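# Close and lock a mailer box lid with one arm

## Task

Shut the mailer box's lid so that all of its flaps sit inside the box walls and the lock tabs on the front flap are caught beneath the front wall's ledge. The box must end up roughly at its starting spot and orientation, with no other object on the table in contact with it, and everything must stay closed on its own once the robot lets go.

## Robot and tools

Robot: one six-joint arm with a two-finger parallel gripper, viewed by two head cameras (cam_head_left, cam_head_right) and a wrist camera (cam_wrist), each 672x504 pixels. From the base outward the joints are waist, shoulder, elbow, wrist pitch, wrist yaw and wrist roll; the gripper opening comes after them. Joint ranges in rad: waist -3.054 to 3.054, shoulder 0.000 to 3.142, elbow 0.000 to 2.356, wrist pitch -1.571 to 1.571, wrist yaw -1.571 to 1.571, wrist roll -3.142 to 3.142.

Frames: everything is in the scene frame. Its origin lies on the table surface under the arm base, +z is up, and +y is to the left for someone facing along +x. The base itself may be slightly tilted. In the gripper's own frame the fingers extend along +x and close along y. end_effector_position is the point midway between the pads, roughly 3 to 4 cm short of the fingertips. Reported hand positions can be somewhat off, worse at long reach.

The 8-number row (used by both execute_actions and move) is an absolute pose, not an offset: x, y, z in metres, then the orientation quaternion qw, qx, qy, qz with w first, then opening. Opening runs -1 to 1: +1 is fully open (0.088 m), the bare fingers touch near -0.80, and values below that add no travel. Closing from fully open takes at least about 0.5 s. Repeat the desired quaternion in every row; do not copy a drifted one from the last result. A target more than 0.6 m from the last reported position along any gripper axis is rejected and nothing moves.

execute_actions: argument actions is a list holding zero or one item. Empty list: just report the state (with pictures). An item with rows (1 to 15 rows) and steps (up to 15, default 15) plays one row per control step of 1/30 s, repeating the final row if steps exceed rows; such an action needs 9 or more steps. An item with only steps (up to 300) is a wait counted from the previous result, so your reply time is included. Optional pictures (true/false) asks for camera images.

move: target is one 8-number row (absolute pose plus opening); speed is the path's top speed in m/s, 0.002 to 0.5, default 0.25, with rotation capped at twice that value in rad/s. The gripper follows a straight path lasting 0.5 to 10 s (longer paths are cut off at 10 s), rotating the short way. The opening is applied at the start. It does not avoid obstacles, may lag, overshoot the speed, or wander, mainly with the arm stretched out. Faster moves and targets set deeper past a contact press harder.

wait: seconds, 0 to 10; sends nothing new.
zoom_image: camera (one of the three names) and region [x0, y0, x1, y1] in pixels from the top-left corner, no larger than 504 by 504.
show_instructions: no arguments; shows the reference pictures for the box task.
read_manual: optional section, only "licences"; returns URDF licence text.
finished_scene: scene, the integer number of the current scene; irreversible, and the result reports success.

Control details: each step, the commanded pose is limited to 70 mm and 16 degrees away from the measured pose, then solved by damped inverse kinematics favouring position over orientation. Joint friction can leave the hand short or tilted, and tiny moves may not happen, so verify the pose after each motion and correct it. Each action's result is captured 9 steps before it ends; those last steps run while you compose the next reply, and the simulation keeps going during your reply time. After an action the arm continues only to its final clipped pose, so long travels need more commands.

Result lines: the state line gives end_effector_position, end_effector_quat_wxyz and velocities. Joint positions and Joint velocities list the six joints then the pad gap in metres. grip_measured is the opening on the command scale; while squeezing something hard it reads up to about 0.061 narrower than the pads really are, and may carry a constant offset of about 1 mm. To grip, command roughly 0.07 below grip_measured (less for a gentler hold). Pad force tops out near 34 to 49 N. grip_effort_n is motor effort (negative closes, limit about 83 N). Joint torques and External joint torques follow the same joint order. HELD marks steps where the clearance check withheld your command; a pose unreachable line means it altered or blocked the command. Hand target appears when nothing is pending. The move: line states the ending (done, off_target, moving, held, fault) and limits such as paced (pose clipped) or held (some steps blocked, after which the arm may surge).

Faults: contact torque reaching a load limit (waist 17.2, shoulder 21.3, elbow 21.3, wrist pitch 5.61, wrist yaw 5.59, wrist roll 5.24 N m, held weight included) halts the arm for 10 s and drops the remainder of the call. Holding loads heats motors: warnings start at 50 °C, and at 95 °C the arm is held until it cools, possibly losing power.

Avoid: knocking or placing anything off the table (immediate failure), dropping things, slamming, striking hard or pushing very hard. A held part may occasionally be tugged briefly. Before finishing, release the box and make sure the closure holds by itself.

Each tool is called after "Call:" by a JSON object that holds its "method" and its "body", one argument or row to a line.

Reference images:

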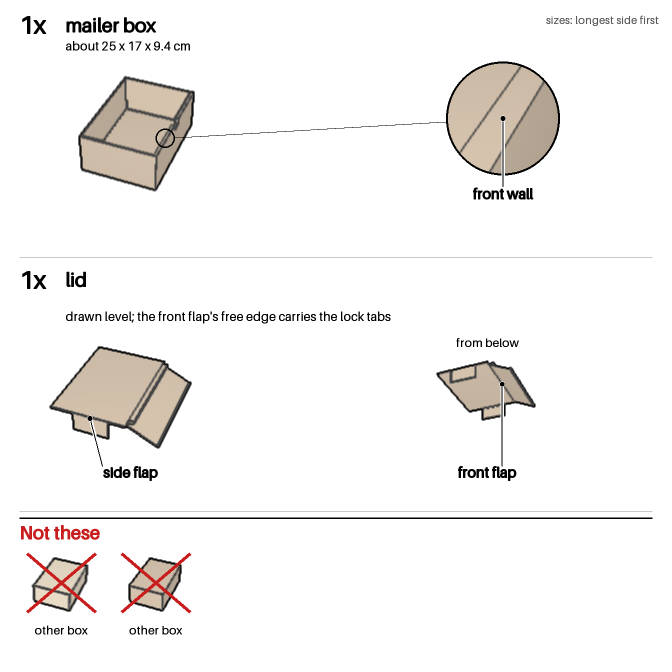

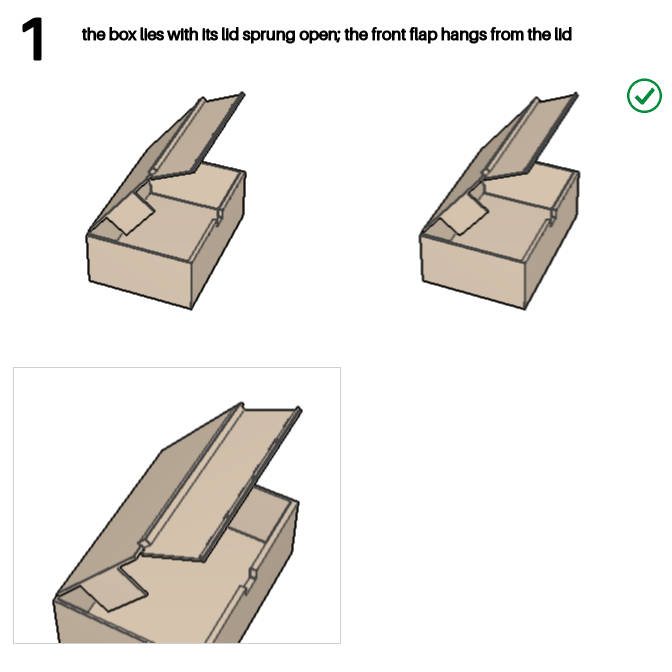

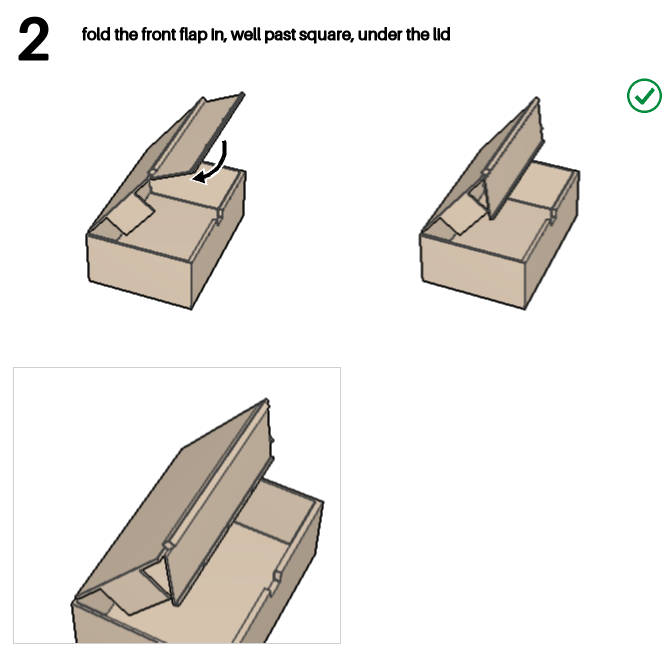

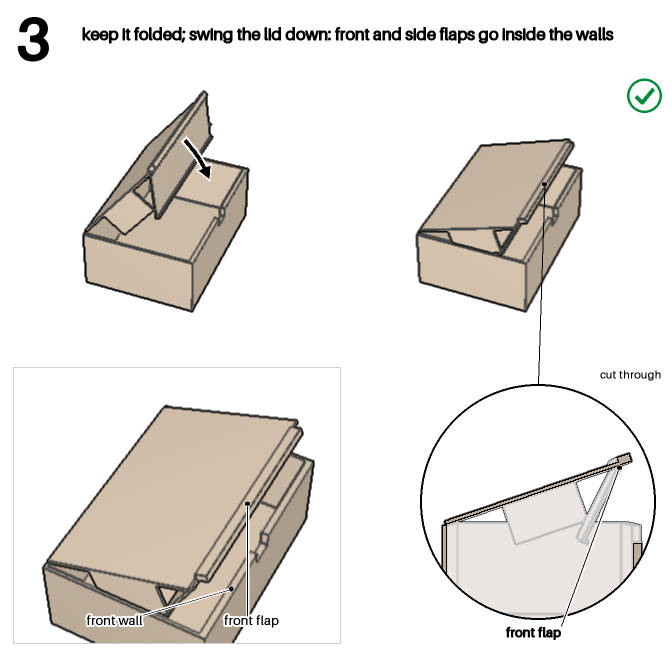

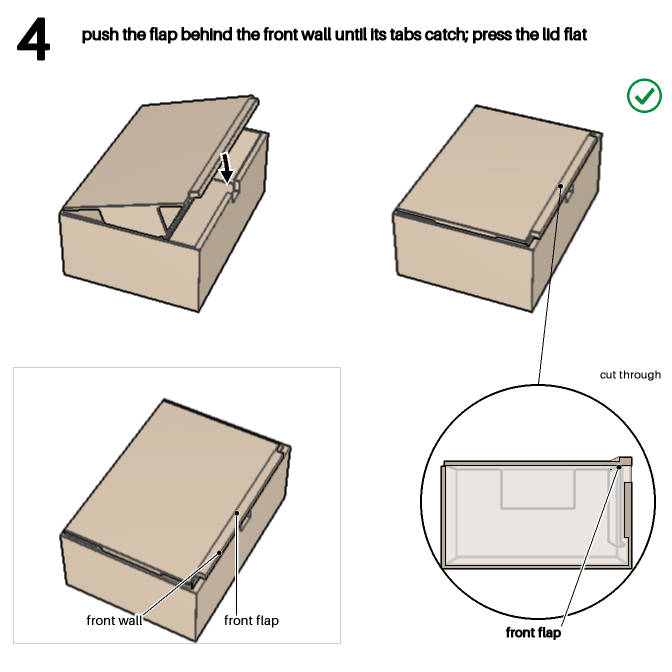

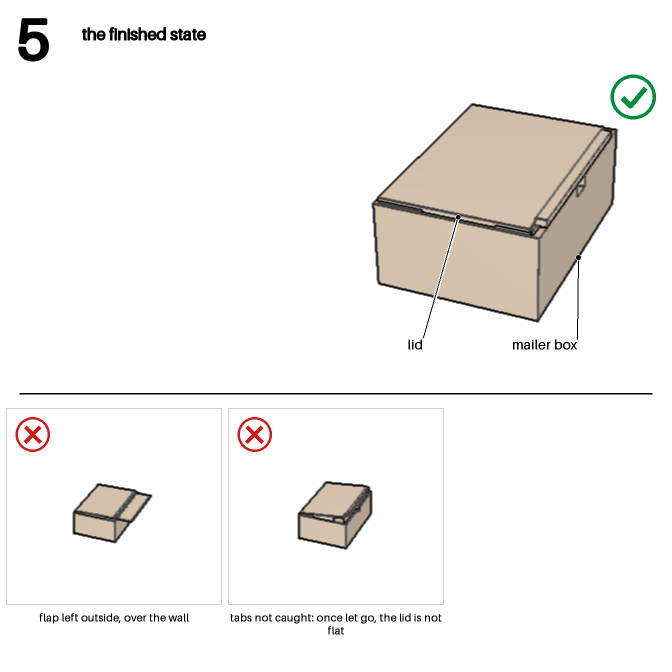

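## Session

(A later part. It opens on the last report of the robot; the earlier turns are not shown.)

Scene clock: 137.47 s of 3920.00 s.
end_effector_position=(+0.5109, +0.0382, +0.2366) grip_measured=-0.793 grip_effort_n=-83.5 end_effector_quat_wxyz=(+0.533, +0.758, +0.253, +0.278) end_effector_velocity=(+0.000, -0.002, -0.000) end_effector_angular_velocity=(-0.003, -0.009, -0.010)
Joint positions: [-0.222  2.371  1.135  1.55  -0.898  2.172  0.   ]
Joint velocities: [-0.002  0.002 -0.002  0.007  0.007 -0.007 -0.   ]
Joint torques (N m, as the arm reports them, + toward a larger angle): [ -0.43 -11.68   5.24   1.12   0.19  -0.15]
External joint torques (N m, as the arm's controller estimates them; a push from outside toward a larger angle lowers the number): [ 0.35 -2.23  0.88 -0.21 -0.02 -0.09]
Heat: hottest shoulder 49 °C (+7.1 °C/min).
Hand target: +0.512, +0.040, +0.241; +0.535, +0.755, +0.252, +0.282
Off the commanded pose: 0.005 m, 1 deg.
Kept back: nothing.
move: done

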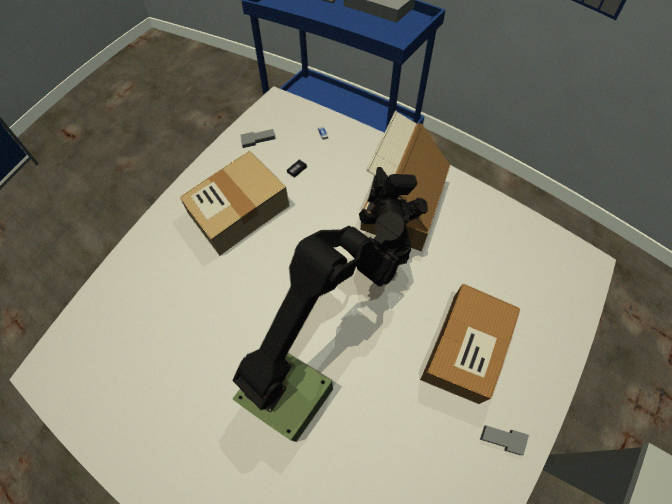

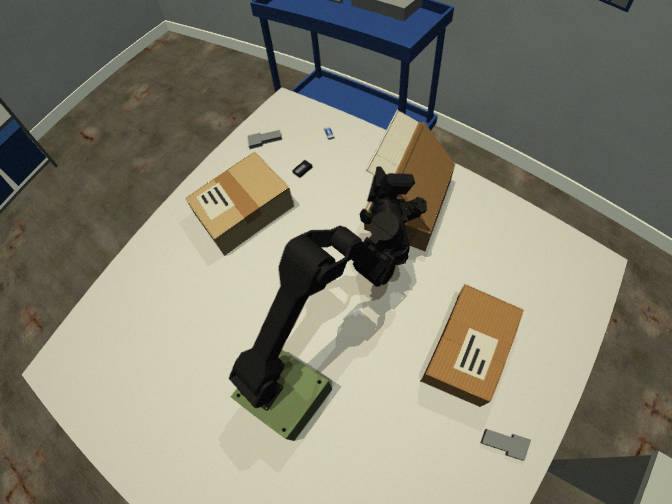

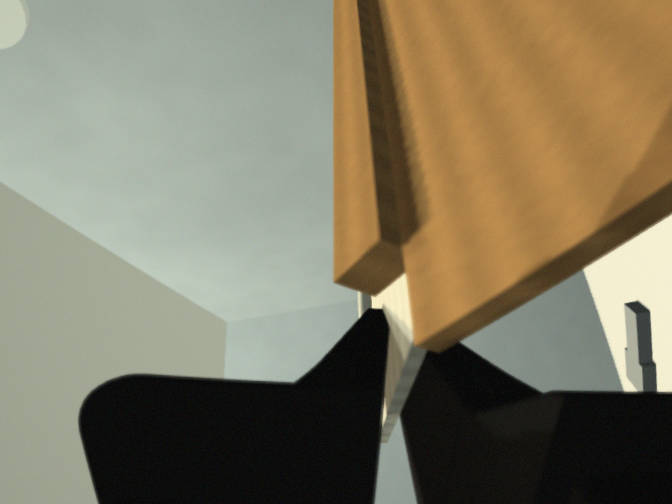

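Call:
{"method": "move", "body": {
  "target": [0.512,0.036,0.232,0.807,0.453,0.314,0.219,-0.9],
  "speed": 0.2
}}

Call:
{"method": "move", "body": {
  "target": [0.512,0.042,0.218,0.933,0.101,0.331,0.108,-0.9],
  "speed": 0.2
}}

Call:
{"method": "move", "body": {
  "target": [0.512,0.05,0.195,0.943,-0.089,0.320,0.043,-0.9],
  "speed": 0.15
}}

Scene clock: 140.97 s of 3920.00 s.
end_effector_position=(+0.5123, +0.0319, +0.2227) grip_measured=-0.793 grip_effort_n=-83.5 end_effector_quat_wxyz=(+0.802, +0.461, +0.316, +0.211) end_effector_velocity=(+0.001, -0.002, +0.003) end_effector_angular_velocity=(-0.028, -0.016, +0.002)
Joint positions: [-0.228  2.093  1.209  0.441 -0.879  0.886  0.   ]
Joint velocities: [-0.002 -0.007  0.007 -0.022  0.007 -0.037 -0.   ]
Joint torques (N m, as the arm reports them, + toward a larger angle): [ -0.24 -12.82   6.75   1.05  -0.35  -0.07]
External joint torques (N m, as the arm's controller estimates them; a push from outside toward a larger angle lowers the number): [ 0.52 -3.44  0.84 -0.48 -0.18 -0.02]
Heat: hottest shoulder 49 °C (+6.0 °C/min).
Hand target: +0.513, +0.036, +0.232; +0.805, +0.455, +0.312, +0.219
Off the commanded pose: 0.010 m, 1 deg.
Kept back: nothing.
move: off_target

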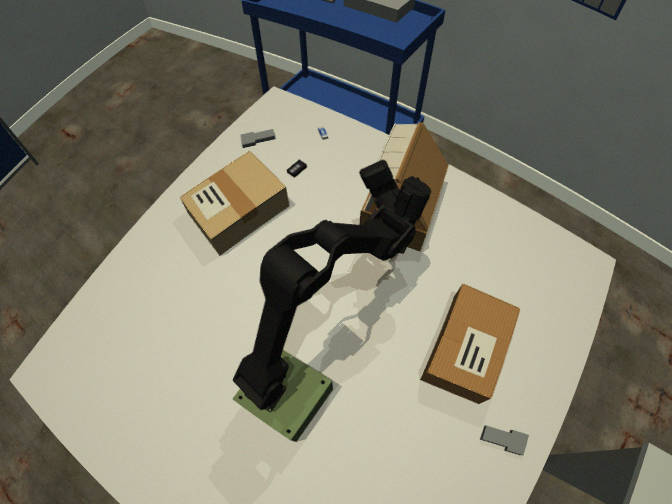

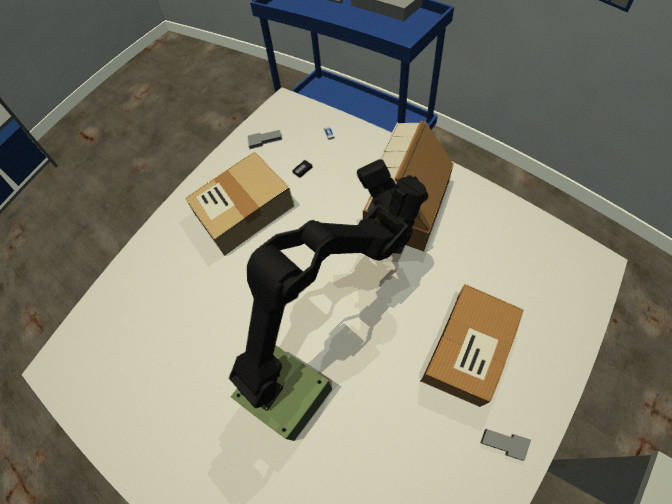

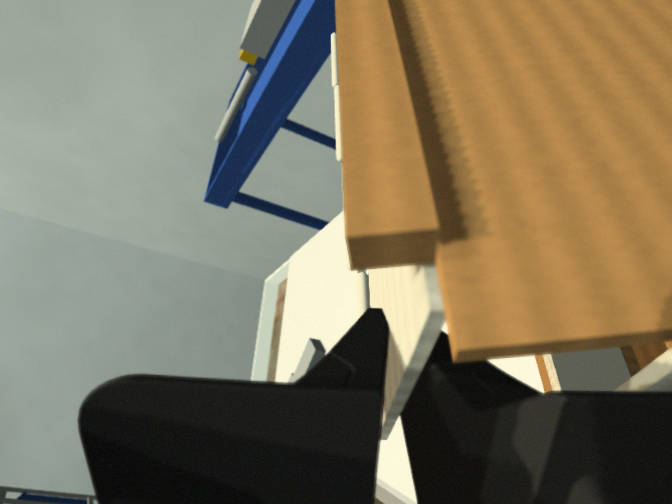

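Scene clock: 143.43 s of 3920.00 s.
end_effector_position=(+0.5114, +0.0404, +0.2060) grip_measured=-0.793 grip_effort_n=-83.5 end_effector_quat_wxyz=(+0.928, +0.110, +0.340, +0.105) end_effector_velocity=(+0.002, -0.002, +0.001) end_effector_angular_velocity=(-0.010, -0.010, -0.003)
Joint positions: [-0.083  1.987  1.263  0.035 -0.351  0.178  0.   ]
Joint velocities: [-0.002  0.002  0.002  0.007  0.007 -0.007 -0.   ]
Joint torques (N m, as the arm reports them, + toward a larger angle): [ -0.5  -12.7    7.22   1.07   0.1   -0.25]
External joint torques (N m, as the arm's controller estimates them; a push from outside toward a larger angle lowers the number): [ 0.31 -3.63  0.95 -0.46  0.19 -0.24]
Heat: hottest shoulder 50 °C (+7.1 °C/min). Fold the arm in close to its base before you think long.
Hand target: +0.513, +0.042, +0.218; +0.932, +0.102, +0.329, +0.107
Off the commanded pose: 0.012 m, 2 deg.
MOTOR HOT: a motor reached 50 °C. Now the hottest motor, joint 2 (shoulder), reports 50 °C. The temperature limit of the motors' drives, at which the controller stops the arm, is 95 °C. To cool a motor, set the load down, stop pushing, or move to a pose that needs little force.
Kept back: nothing.
move: off_target

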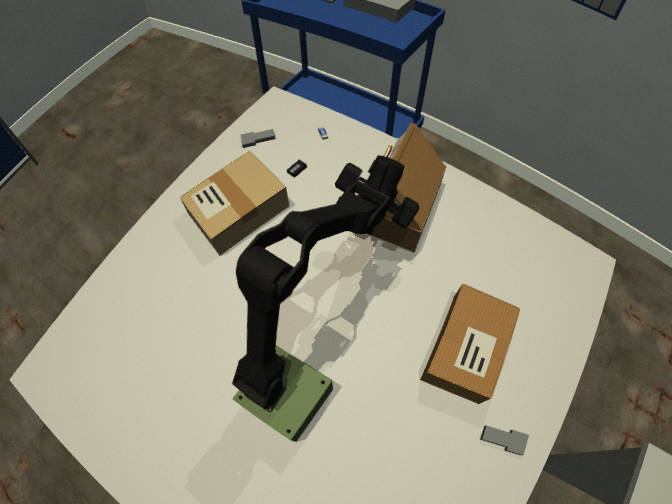

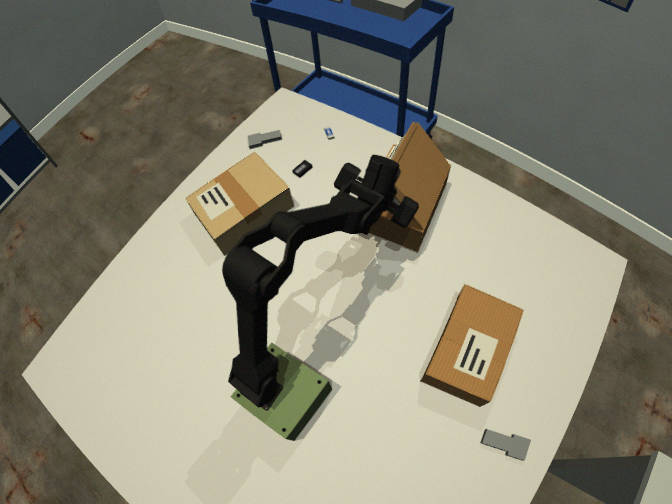

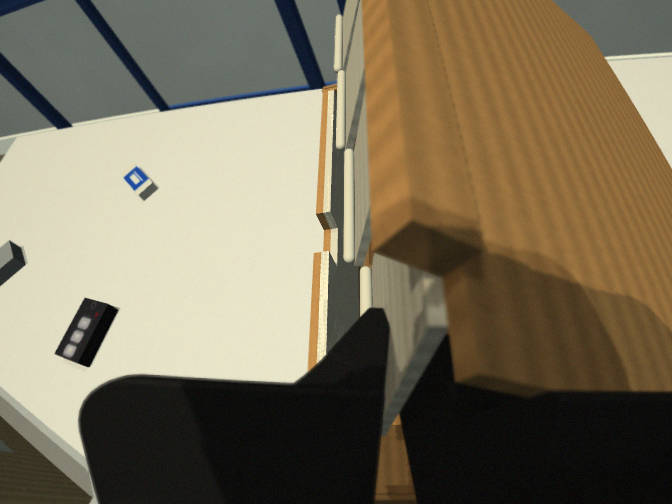

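Scene clock: 145.23 s of 3920.00 s.
end_effector_position=(+0.5105, +0.0509, +0.1904) grip_measured=-0.793 grip_effort_n=-83.5 end_effector_quat_wxyz=(+0.941, -0.078, +0.327, +0.046) end_effector_velocity=(-0.003, -0.000, -0.003) end_effector_angular_velocity=(-0.011, +0.011, +0.000)
Joint positions: [ 0.034  1.987  1.219  0.085 -0.022 -0.067  0.   ]
Joint velocities: [ 0.002 -0.002 -0.007 -0.007  0.007 -0.007  0.   ]
Joint torques (N m, as the arm reports them, + toward a larger angle): [ -0.46 -11.34   6.27   2.26   0.44  -0.48]
External joint torques (N m, as the arm's controller estimates them; a push from outside toward a larger angle lowers the number): [ 0.3  -2.25  0.11  0.71  0.41 -0.5 ]
Heat: hottest shoulder 50 °C (+7.1 °C/min). Fold the arm in close to its base before you think long.
Hand target: +0.512, +0.050, +0.195; +0.942, -0.089, +0.319, +0.043
Off the commanded pose: 0.005 m, 2 deg.
MOTOR HOT: still on. Now the hottest motor, joint 2 (shoulder), reports 50 °C; a drive's own limit is 95 °C.
Kept back: nothing.
move: done

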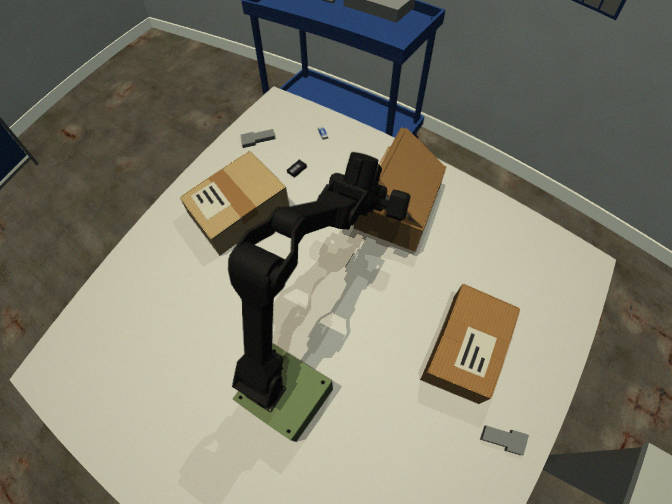

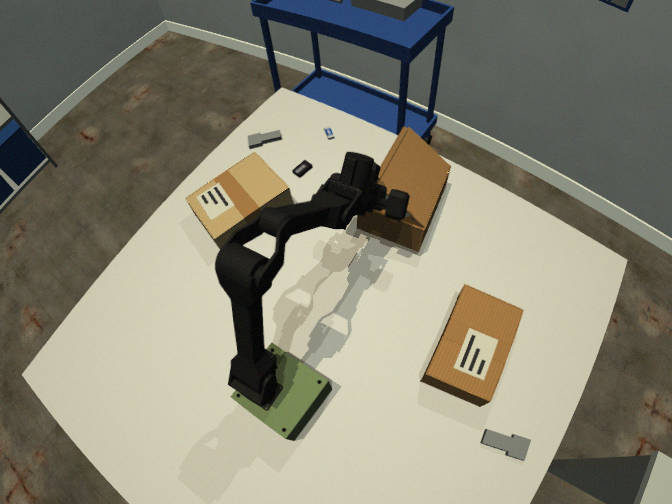

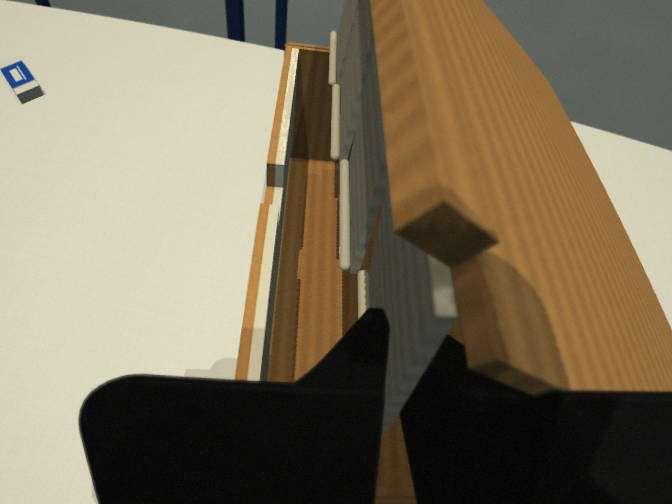

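Call:
{"method": "move", "body": {
  "target": [0.512,0.072,0.166,0.943,-0.089,0.320,0.043,-0.9],
  "speed": 0.1
}}

Call:
{"method": "move", "body": {
  "target": [0.512,0.073,0.171,0.923,0.070,0.318,-0.205,-0.55],
  "speed": 0.1
}}

Scene clock: 147.17 s of 3920.00 s.
end_effector_position=(+0.5124, +0.0692, +0.1709) grip_measured=-0.793 grip_effort_n=-83.5 end_effector_quat_wxyz=(+0.943, -0.087, +0.318, +0.041) end_effector_velocity=(+0.000, +0.000, -0.001) end_effector_angular_velocity=(-0.010, -0.003, +0.001)
Joint positions: [ 0.089  2.034  1.19   0.18   0.037 -0.046  0.   ]
Joint velocities: [ 0.002  0.002 -0.002  0.007  0.007 -0.007 -0.   ]
Joint torques (N m, as the arm reports them, + toward a larger angle): [ 0.02 -9.67  5.21  1.99  0.16 -0.06]
External joint torques (N m, as the arm's controller estimates them; a push from outside toward a larger angle lowers the number): [ 0.78 -0.37 -0.82  0.39  0.1  -0.08]
Heat: hottest shoulder 50 °C (+7.1 °C/min). Fold the arm in close to its base before you think long.
Hand target: +0.512, +0.072, +0.166; +0.942, -0.089, +0.320, +0.043
Off the commanded pose: 0.006 m, 0 deg.
MOTOR HOT: still on. Now the hottest motor, joint 2 (shoulder), reports 50 °C; a drive's own limit is 95 °C.
Kept back: nothing.
move: done

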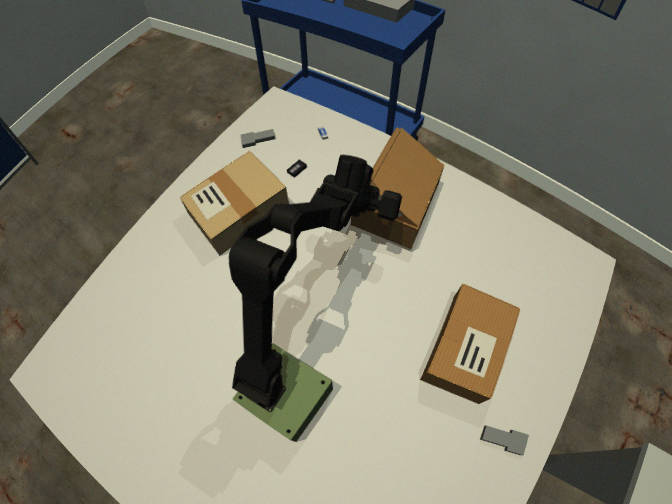

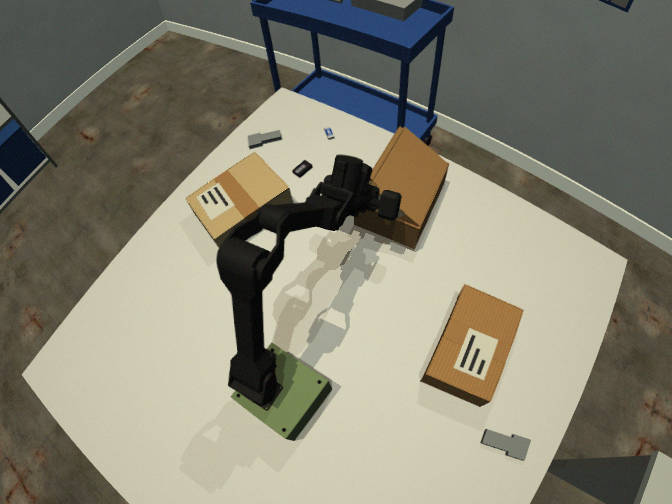

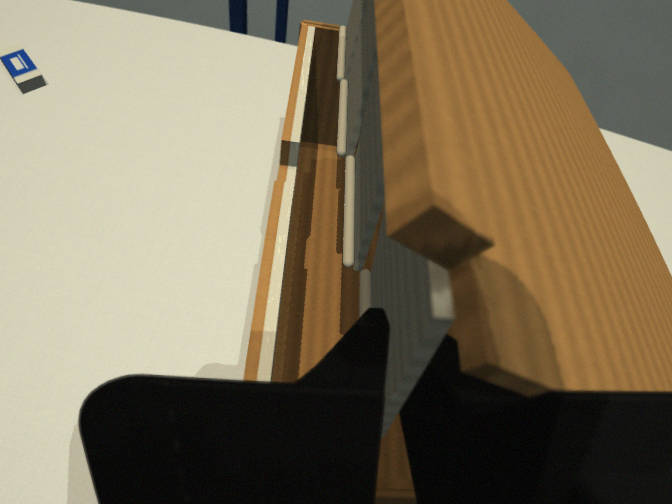

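Scene clock: 150.47 s of 3920.00 s.
end_effector_position=(+0.5109, +0.0734, +0.1727) grip_measured=-0.552 grip_effort_n=12.3 end_effector_quat_wxyz=(+0.925, +0.069, +0.317, -0.199) end_effector_velocity=(-0.001, +0.002, -0.002) end_effector_angular_velocity=(+0.006, +0.016, +0.002)
Joint positions: [ 0.219  2.095  1.355 -0.076  0.468  0.532  0.012]
Joint velocities: [ 0.002  0.002  0.007 -0.022 -0.007  0.007 -0.   ]
Joint torques (N m, as the arm reports them, + toward a larger angle): [ -0.77 -10.2    6.96   1.12   0.56   0.22]
External joint torques (N m, as the arm's controller estimates them; a push from outside toward a larger angle lowers the number): [-0.09 -0.58  1.02 -0.23  0.29  0.21]
Heat: hottest shoulder 50 °C (+6.1 °C/min). Fold the arm in close to its base before you think long.
Hand target: +0.512, +0.073, +0.171; +0.923, +0.071, +0.317, -0.205
Off the commanded pose: 0.002 m, 1 deg.
MOTOR HOT: still on. Now the hottest motor, joint 2 (shoulder), reports 50 °C; a drive's own limit is 95 °C.
Kept back: nothing.
move: done

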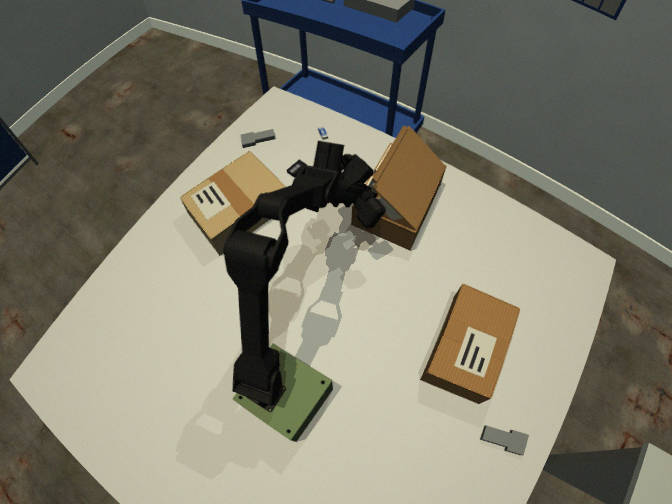

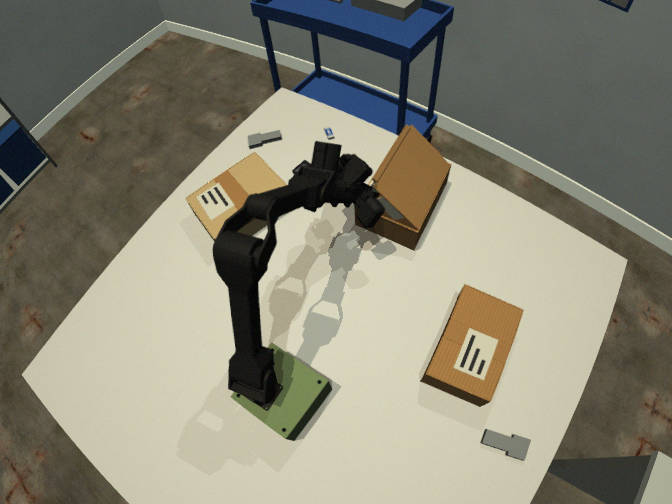

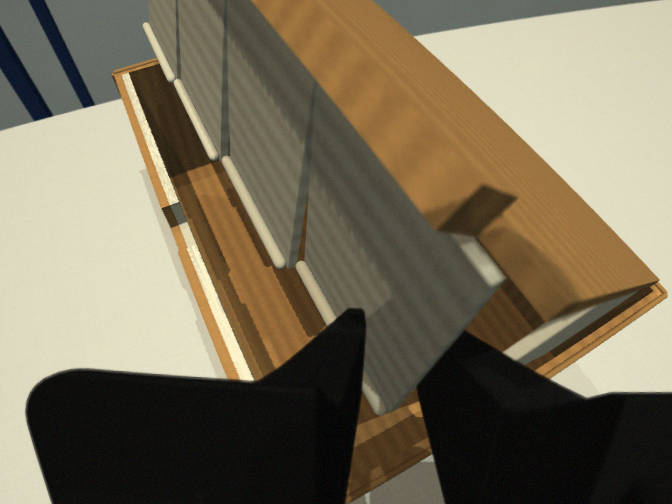

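Call:
{"method": "move", "body": {
  "target": [0.508,0.078,0.172,0.839,0.150,0.289,-0.437,0.0],
  "speed": 0.1
}}

Scene clock: 153.90 s of 3920.00 s.
end_effector_position=(+0.5074, +0.0793, +0.1758) grip_measured=-0.004 grip_effort_n=20.7 end_effector_quat_wxyz=(+0.841, +0.152, +0.288, -0.432) end_effector_velocity=(+0.000, -0.003, -0.000) end_effector_angular_velocity=(+0.016, -0.001, -0.029)
Joint positions: [ 0.308  2.341  1.861 -0.777  0.787  1.193  0.039]
Joint velocities: [-0.007  0.012  0.027 -0.037 -0.007  0.037 -0.   ]
Joint torques (N m, as the arm reports them, + toward a larger angle): [ -1.05 -10.89   6.86   0.5    0.74   0.29]
External joint torques (N m, as the arm's controller estimates them; a push from outside toward a larger angle lowers the number): [-0.06  0.09  1.04 -0.22  0.21  0.28]
Heat: hottest shoulder 50 °C (+6.0 °C/min). Fold the arm in close to its base before you think long.
Hand target: +0.508, +0.078, +0.171; +0.838, +0.151, +0.288, -0.438
Off the commanded pose: 0.004 m, 1 deg.
MOTOR HOT: still on. Now the hottest motor, joint 2 (shoulder), reports 50 °C; a drive's own limit is 95 °C.
Kept back: nothing.
move: done

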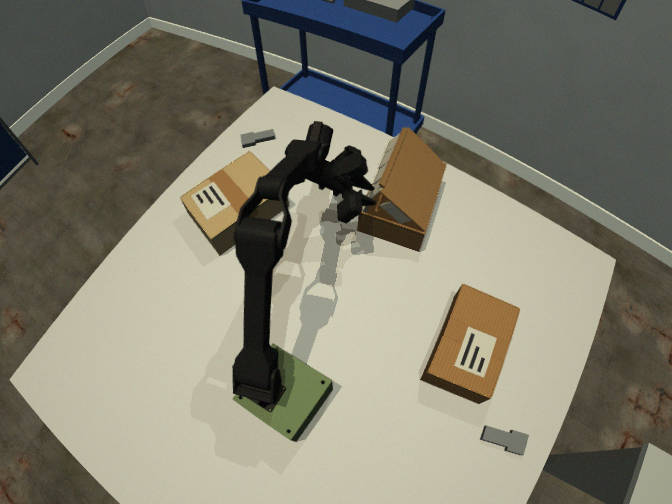

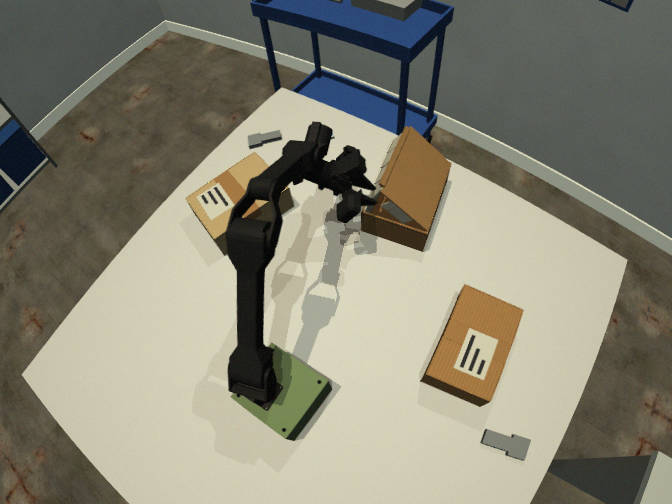

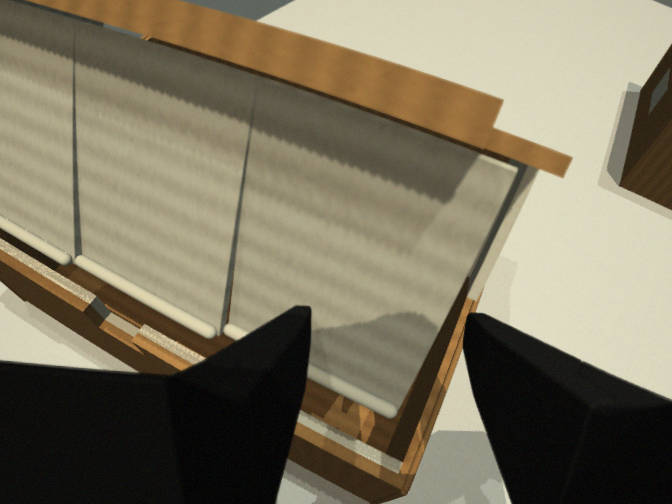

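Call:
{"method": "move", "body": {
  "target": [0.491,0.066,0.176,0.839,0.150,0.289,-0.437,0.8],
  "speed": 0.045
}}

Call:
{"method": "move", "body": {
  "target": [0.502,0.058,0.188,0.849,-0.072,0.392,-0.347,0.8],
  "speed": 0.1
}}

Scene clock: 155.53 s of 3920.00 s.
end_effector_position=(+0.4917, +0.0690, +0.1702) grip_measured=+0.795 grip_effort_n=20.7 end_effector_quat_wxyz=(+0.838, +0.148, +0.292, -0.437) end_effector_velocity=(-0.006, -0.003, -0.006) end_effector_angular_velocity=(-0.012, +0.042, +0.011)
Joint positions: [ 0.3    2.285  1.742 -0.726  0.788  1.19   0.078]
Joint velocities: [-0.002 -0.002 -0.022 -0.007 -0.007 -0.022  0.   ]
Joint torques (N m, as the arm reports them, + toward a larger angle): [ -1.59 -14.41   4.91   0.91   0.53  -0.17]
External joint torques (N m, as the arm's controller estimates them; a push from outside toward a larger angle lowers the number): [-0.7  -3.74 -0.88  0.18  0.   -0.18]
Heat: hottest shoulder 50 °C (+6.0 °C/min). Fold the arm in close to its base before you think long.
Hand target: +0.491, +0.066, +0.176; +0.839, +0.150, +0.289, -0.437
Off the commanded pose: 0.007 m, 0 deg.
MOTOR HOT: still on. Now the hottest motor, joint 2 (shoulder), reports 50 °C; a drive's own limit is 95 °C.
Kept back: nothing.
move: done

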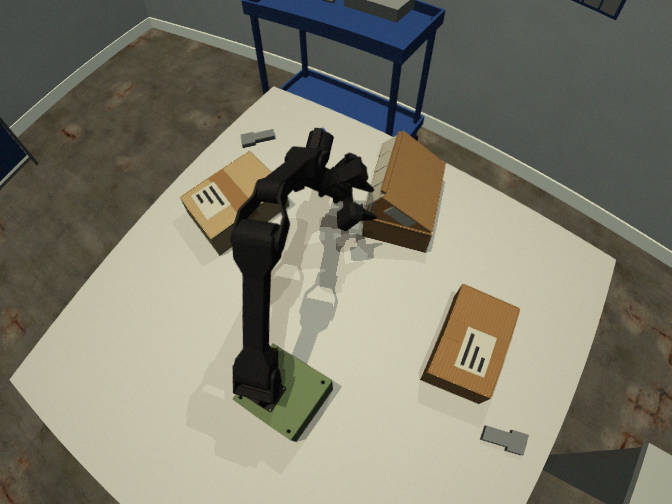

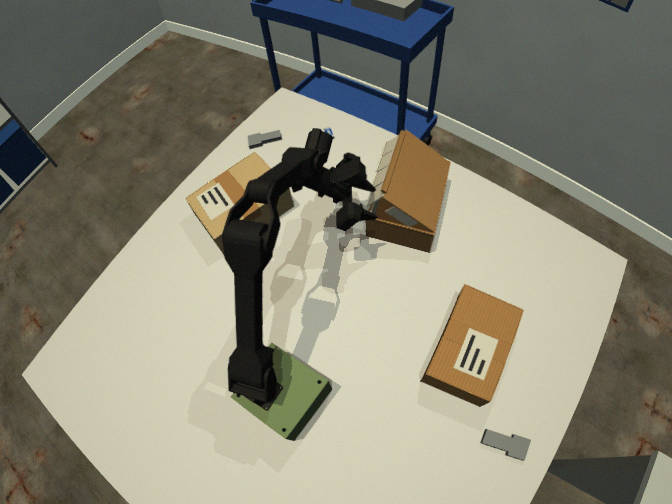

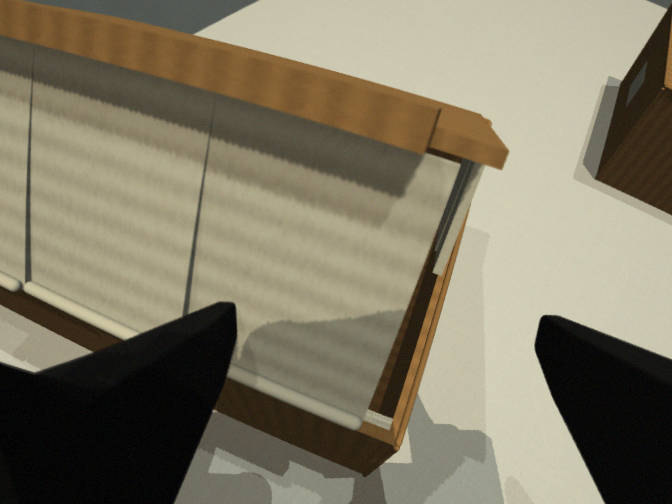

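Scene clock: 158.47 s of 3920.00 s.
end_effector_position=(+0.5006, +0.0607, +0.1831) grip_measured=+0.796 grip_effort_n=20.2 end_effector_quat_wxyz=(+0.849, -0.072, +0.393, -0.347) end_effector_velocity=(+0.001, -0.001, -0.004) end_effector_angular_velocity=(+0.011, +0.018, +0.013)
Joint positions: [ 0.274  2.285  1.789 -0.745  0.779  0.633  0.078]
Joint velocities: [-0.007  0.002 -0.002  0.007 -0.022 -0.022 -0.   ]
Joint torques (N m, as the arm reports them, + toward a larger angle): [ -1.64 -13.01   6.64   0.49   0.5   -0.26]
External joint torques (N m, as the arm's controller estimates them; a push from outside toward a larger angle lowers the number): [-0.67 -2.47  0.85 -0.29  0.   -0.29]
Heat: hottest shoulder 51 °C (+7.1 °C/min). Fold the arm in close to its base before you think long.
Hand target: +0.502, +0.058, +0.188; +0.849, -0.072, +0.392, -0.347
Off the commanded pose: 0.006 m, 0 deg.
MOTOR HOT: still on. Now the hottest motor, joint 2 (shoulder), reports 51 °C; a drive's own limit is 95 °C.
Kept back: nothing.
move: done

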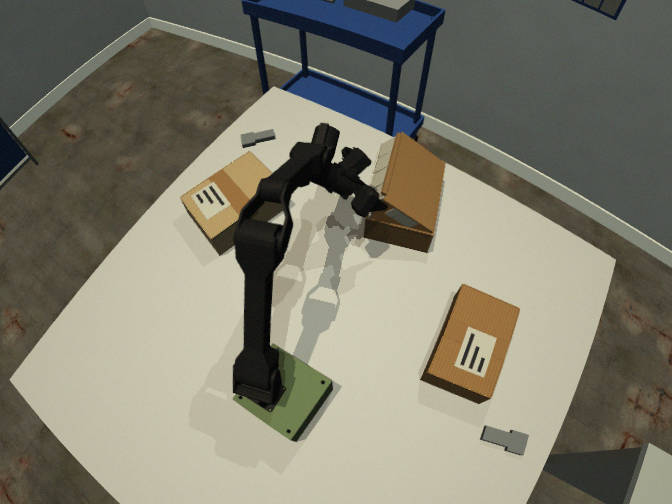

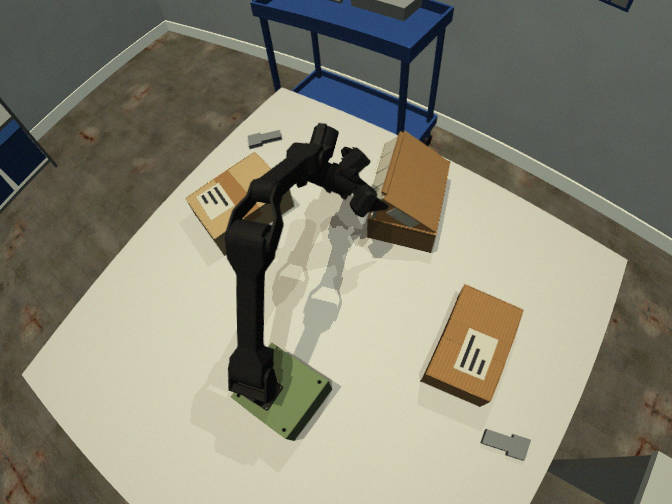

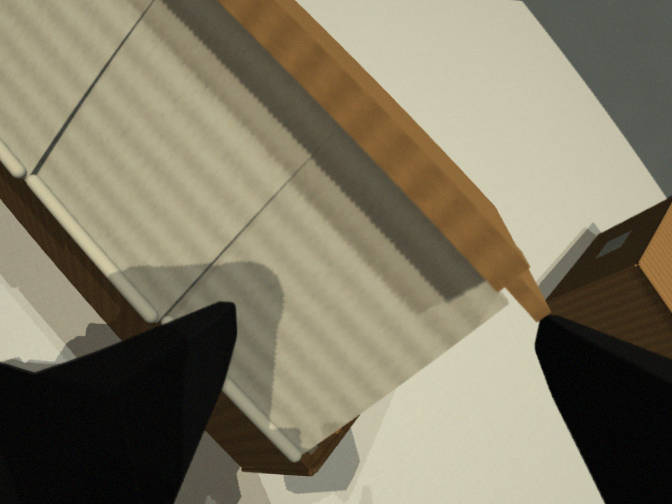

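Call:
{"method": "move", "body": {
  "target": [0.524,0.05,0.21,0.788,-0.325,0.479,-0.213,1.0],
  "speed": 0.1
}}

Scene clock: 162.20 s of 3920.00 s.
end_effector_position=(+0.5230, +0.0536, +0.2151) grip_measured=+0.979 grip_effort_n=20.7 end_effector_quat_wxyz=(+0.793, -0.321, +0.472, -0.213) end_effector_velocity=(-0.002, -0.003, +0.001) end_effector_angular_velocity=(-0.021, +0.028, +0.007)
Joint positions: [ 0.24   2.321  1.968 -0.836  0.768 -0.024  0.087]
Joint velocities: [-0.002  0.002  0.007 -0.022  0.007 -0.022 -0.   ]
Joint torques (N m, as the arm reports them, + toward a larger angle): [ -1.55 -10.97   6.94   0.58   0.49  -0.11]
External joint torques (N m, as the arm's controller estimates them; a push from outside toward a larger angle lowers the number): [-0.68  0.18  0.84 -0.29  0.01 -0.16]
Heat: hottest shoulder 51 °C (+7.1 °C/min). Fold the arm in close to its base before you think long.
Hand target: +0.524, +0.050, +0.210; +0.788, -0.325, +0.478, -0.213
Off the commanded pose: 0.006 m, 1 deg.
MOTOR HOT: still on. Now the hottest motor, joint 2 (shoulder), reports 51 °C; a drive's own limit is 95 °C.
Kept back: nothing.
move: done

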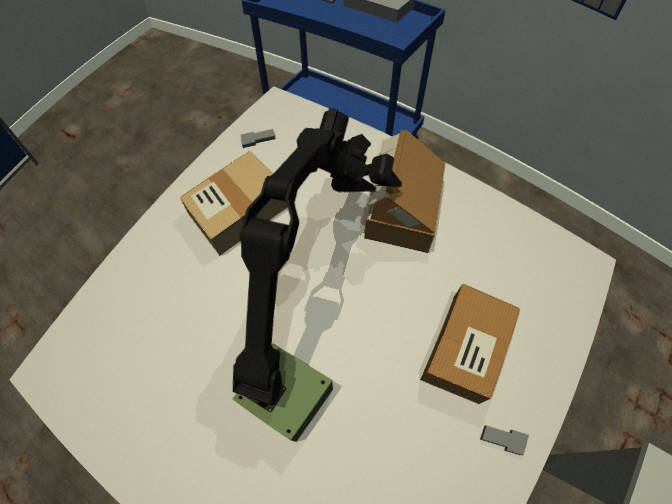

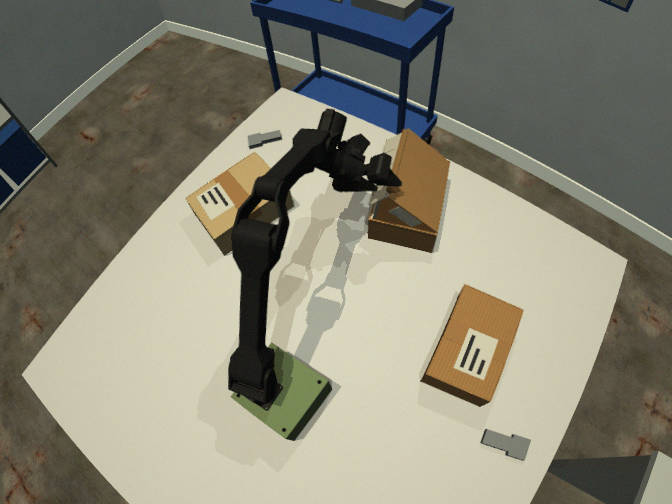

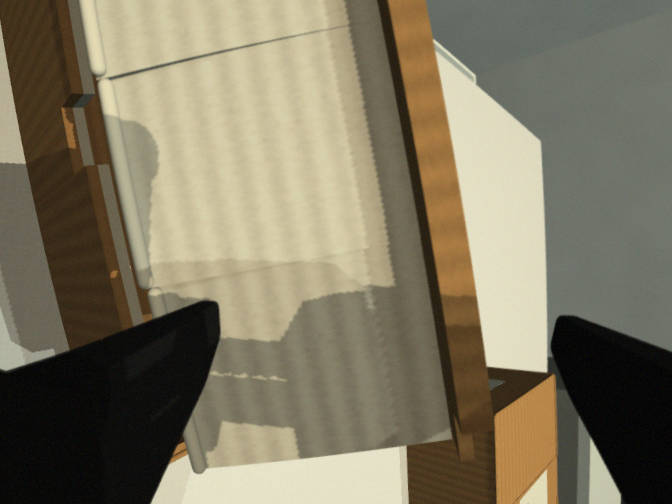

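Call:
{"method": "move", "body": {
  "target": [0.515,0.034,0.204,0.901,-0.211,0.364,-0.099,1.0],
  "speed": 0.1
}}

Scene clock: 165.57 s of 3920.00 s.
end_effector_position=(+0.5155, +0.0369, +0.1987) grip_measured=+0.979 grip_effort_n=20.2 end_effector_quat_wxyz=(+0.899, -0.212, +0.370, -0.097) end_effector_velocity=(-0.005, -0.000, -0.007) end_effector_angular_velocity=(+0.017, +0.030, +0.021)
Joint positions: [ 0.128  2.047  1.387 -0.143  0.408 -0.144  0.087]
Joint velocities: [-0.007 -0.007 -0.022 -0.007 -0.037 -0.007 -0.   ]
Joint torques (N m, as the arm reports them, + toward a larger angle): [ -1.57 -13.07   5.17   1.74   0.25  -0.21]
External joint torques (N m, as the arm's controller estimates them; a push from outside toward a larger angle lowers the number): [-0.7  -3.56 -0.98  0.37  0.01 -0.24]
Heat: hottest shoulder 52 °C (+7.1 °C/min). Fold the arm in close to its base before you think long.
Hand target: +0.515, +0.034, +0.205; +0.902, -0.212, +0.365, -0.098
Off the commanded pose: 0.006 m, 1 deg.
MOTOR HOT: still on. Now the hottest motor, joint 2 (shoulder), reports 52 °C; a drive's own limit is 95 °C.
Kept back: nothing.
move: done

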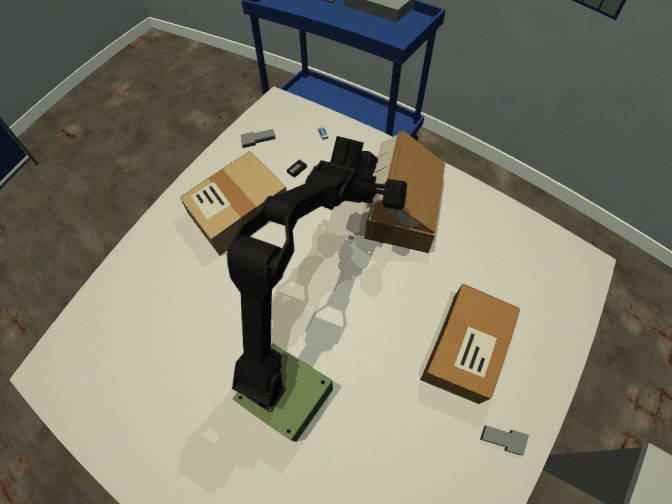

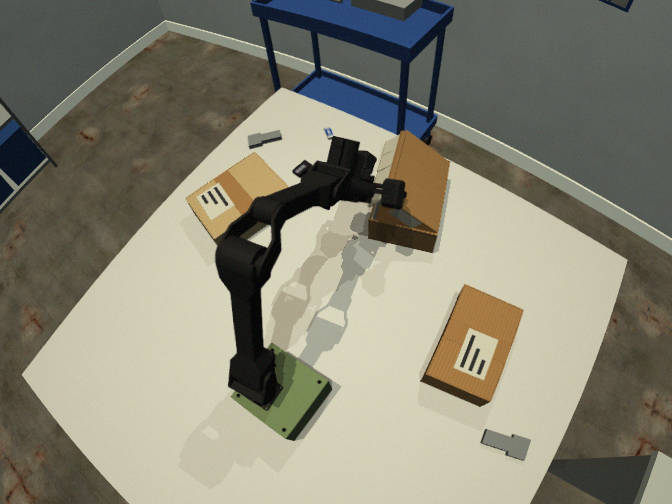

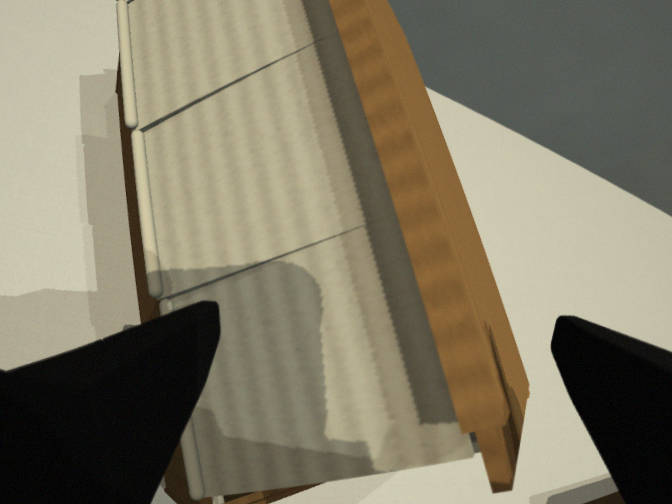

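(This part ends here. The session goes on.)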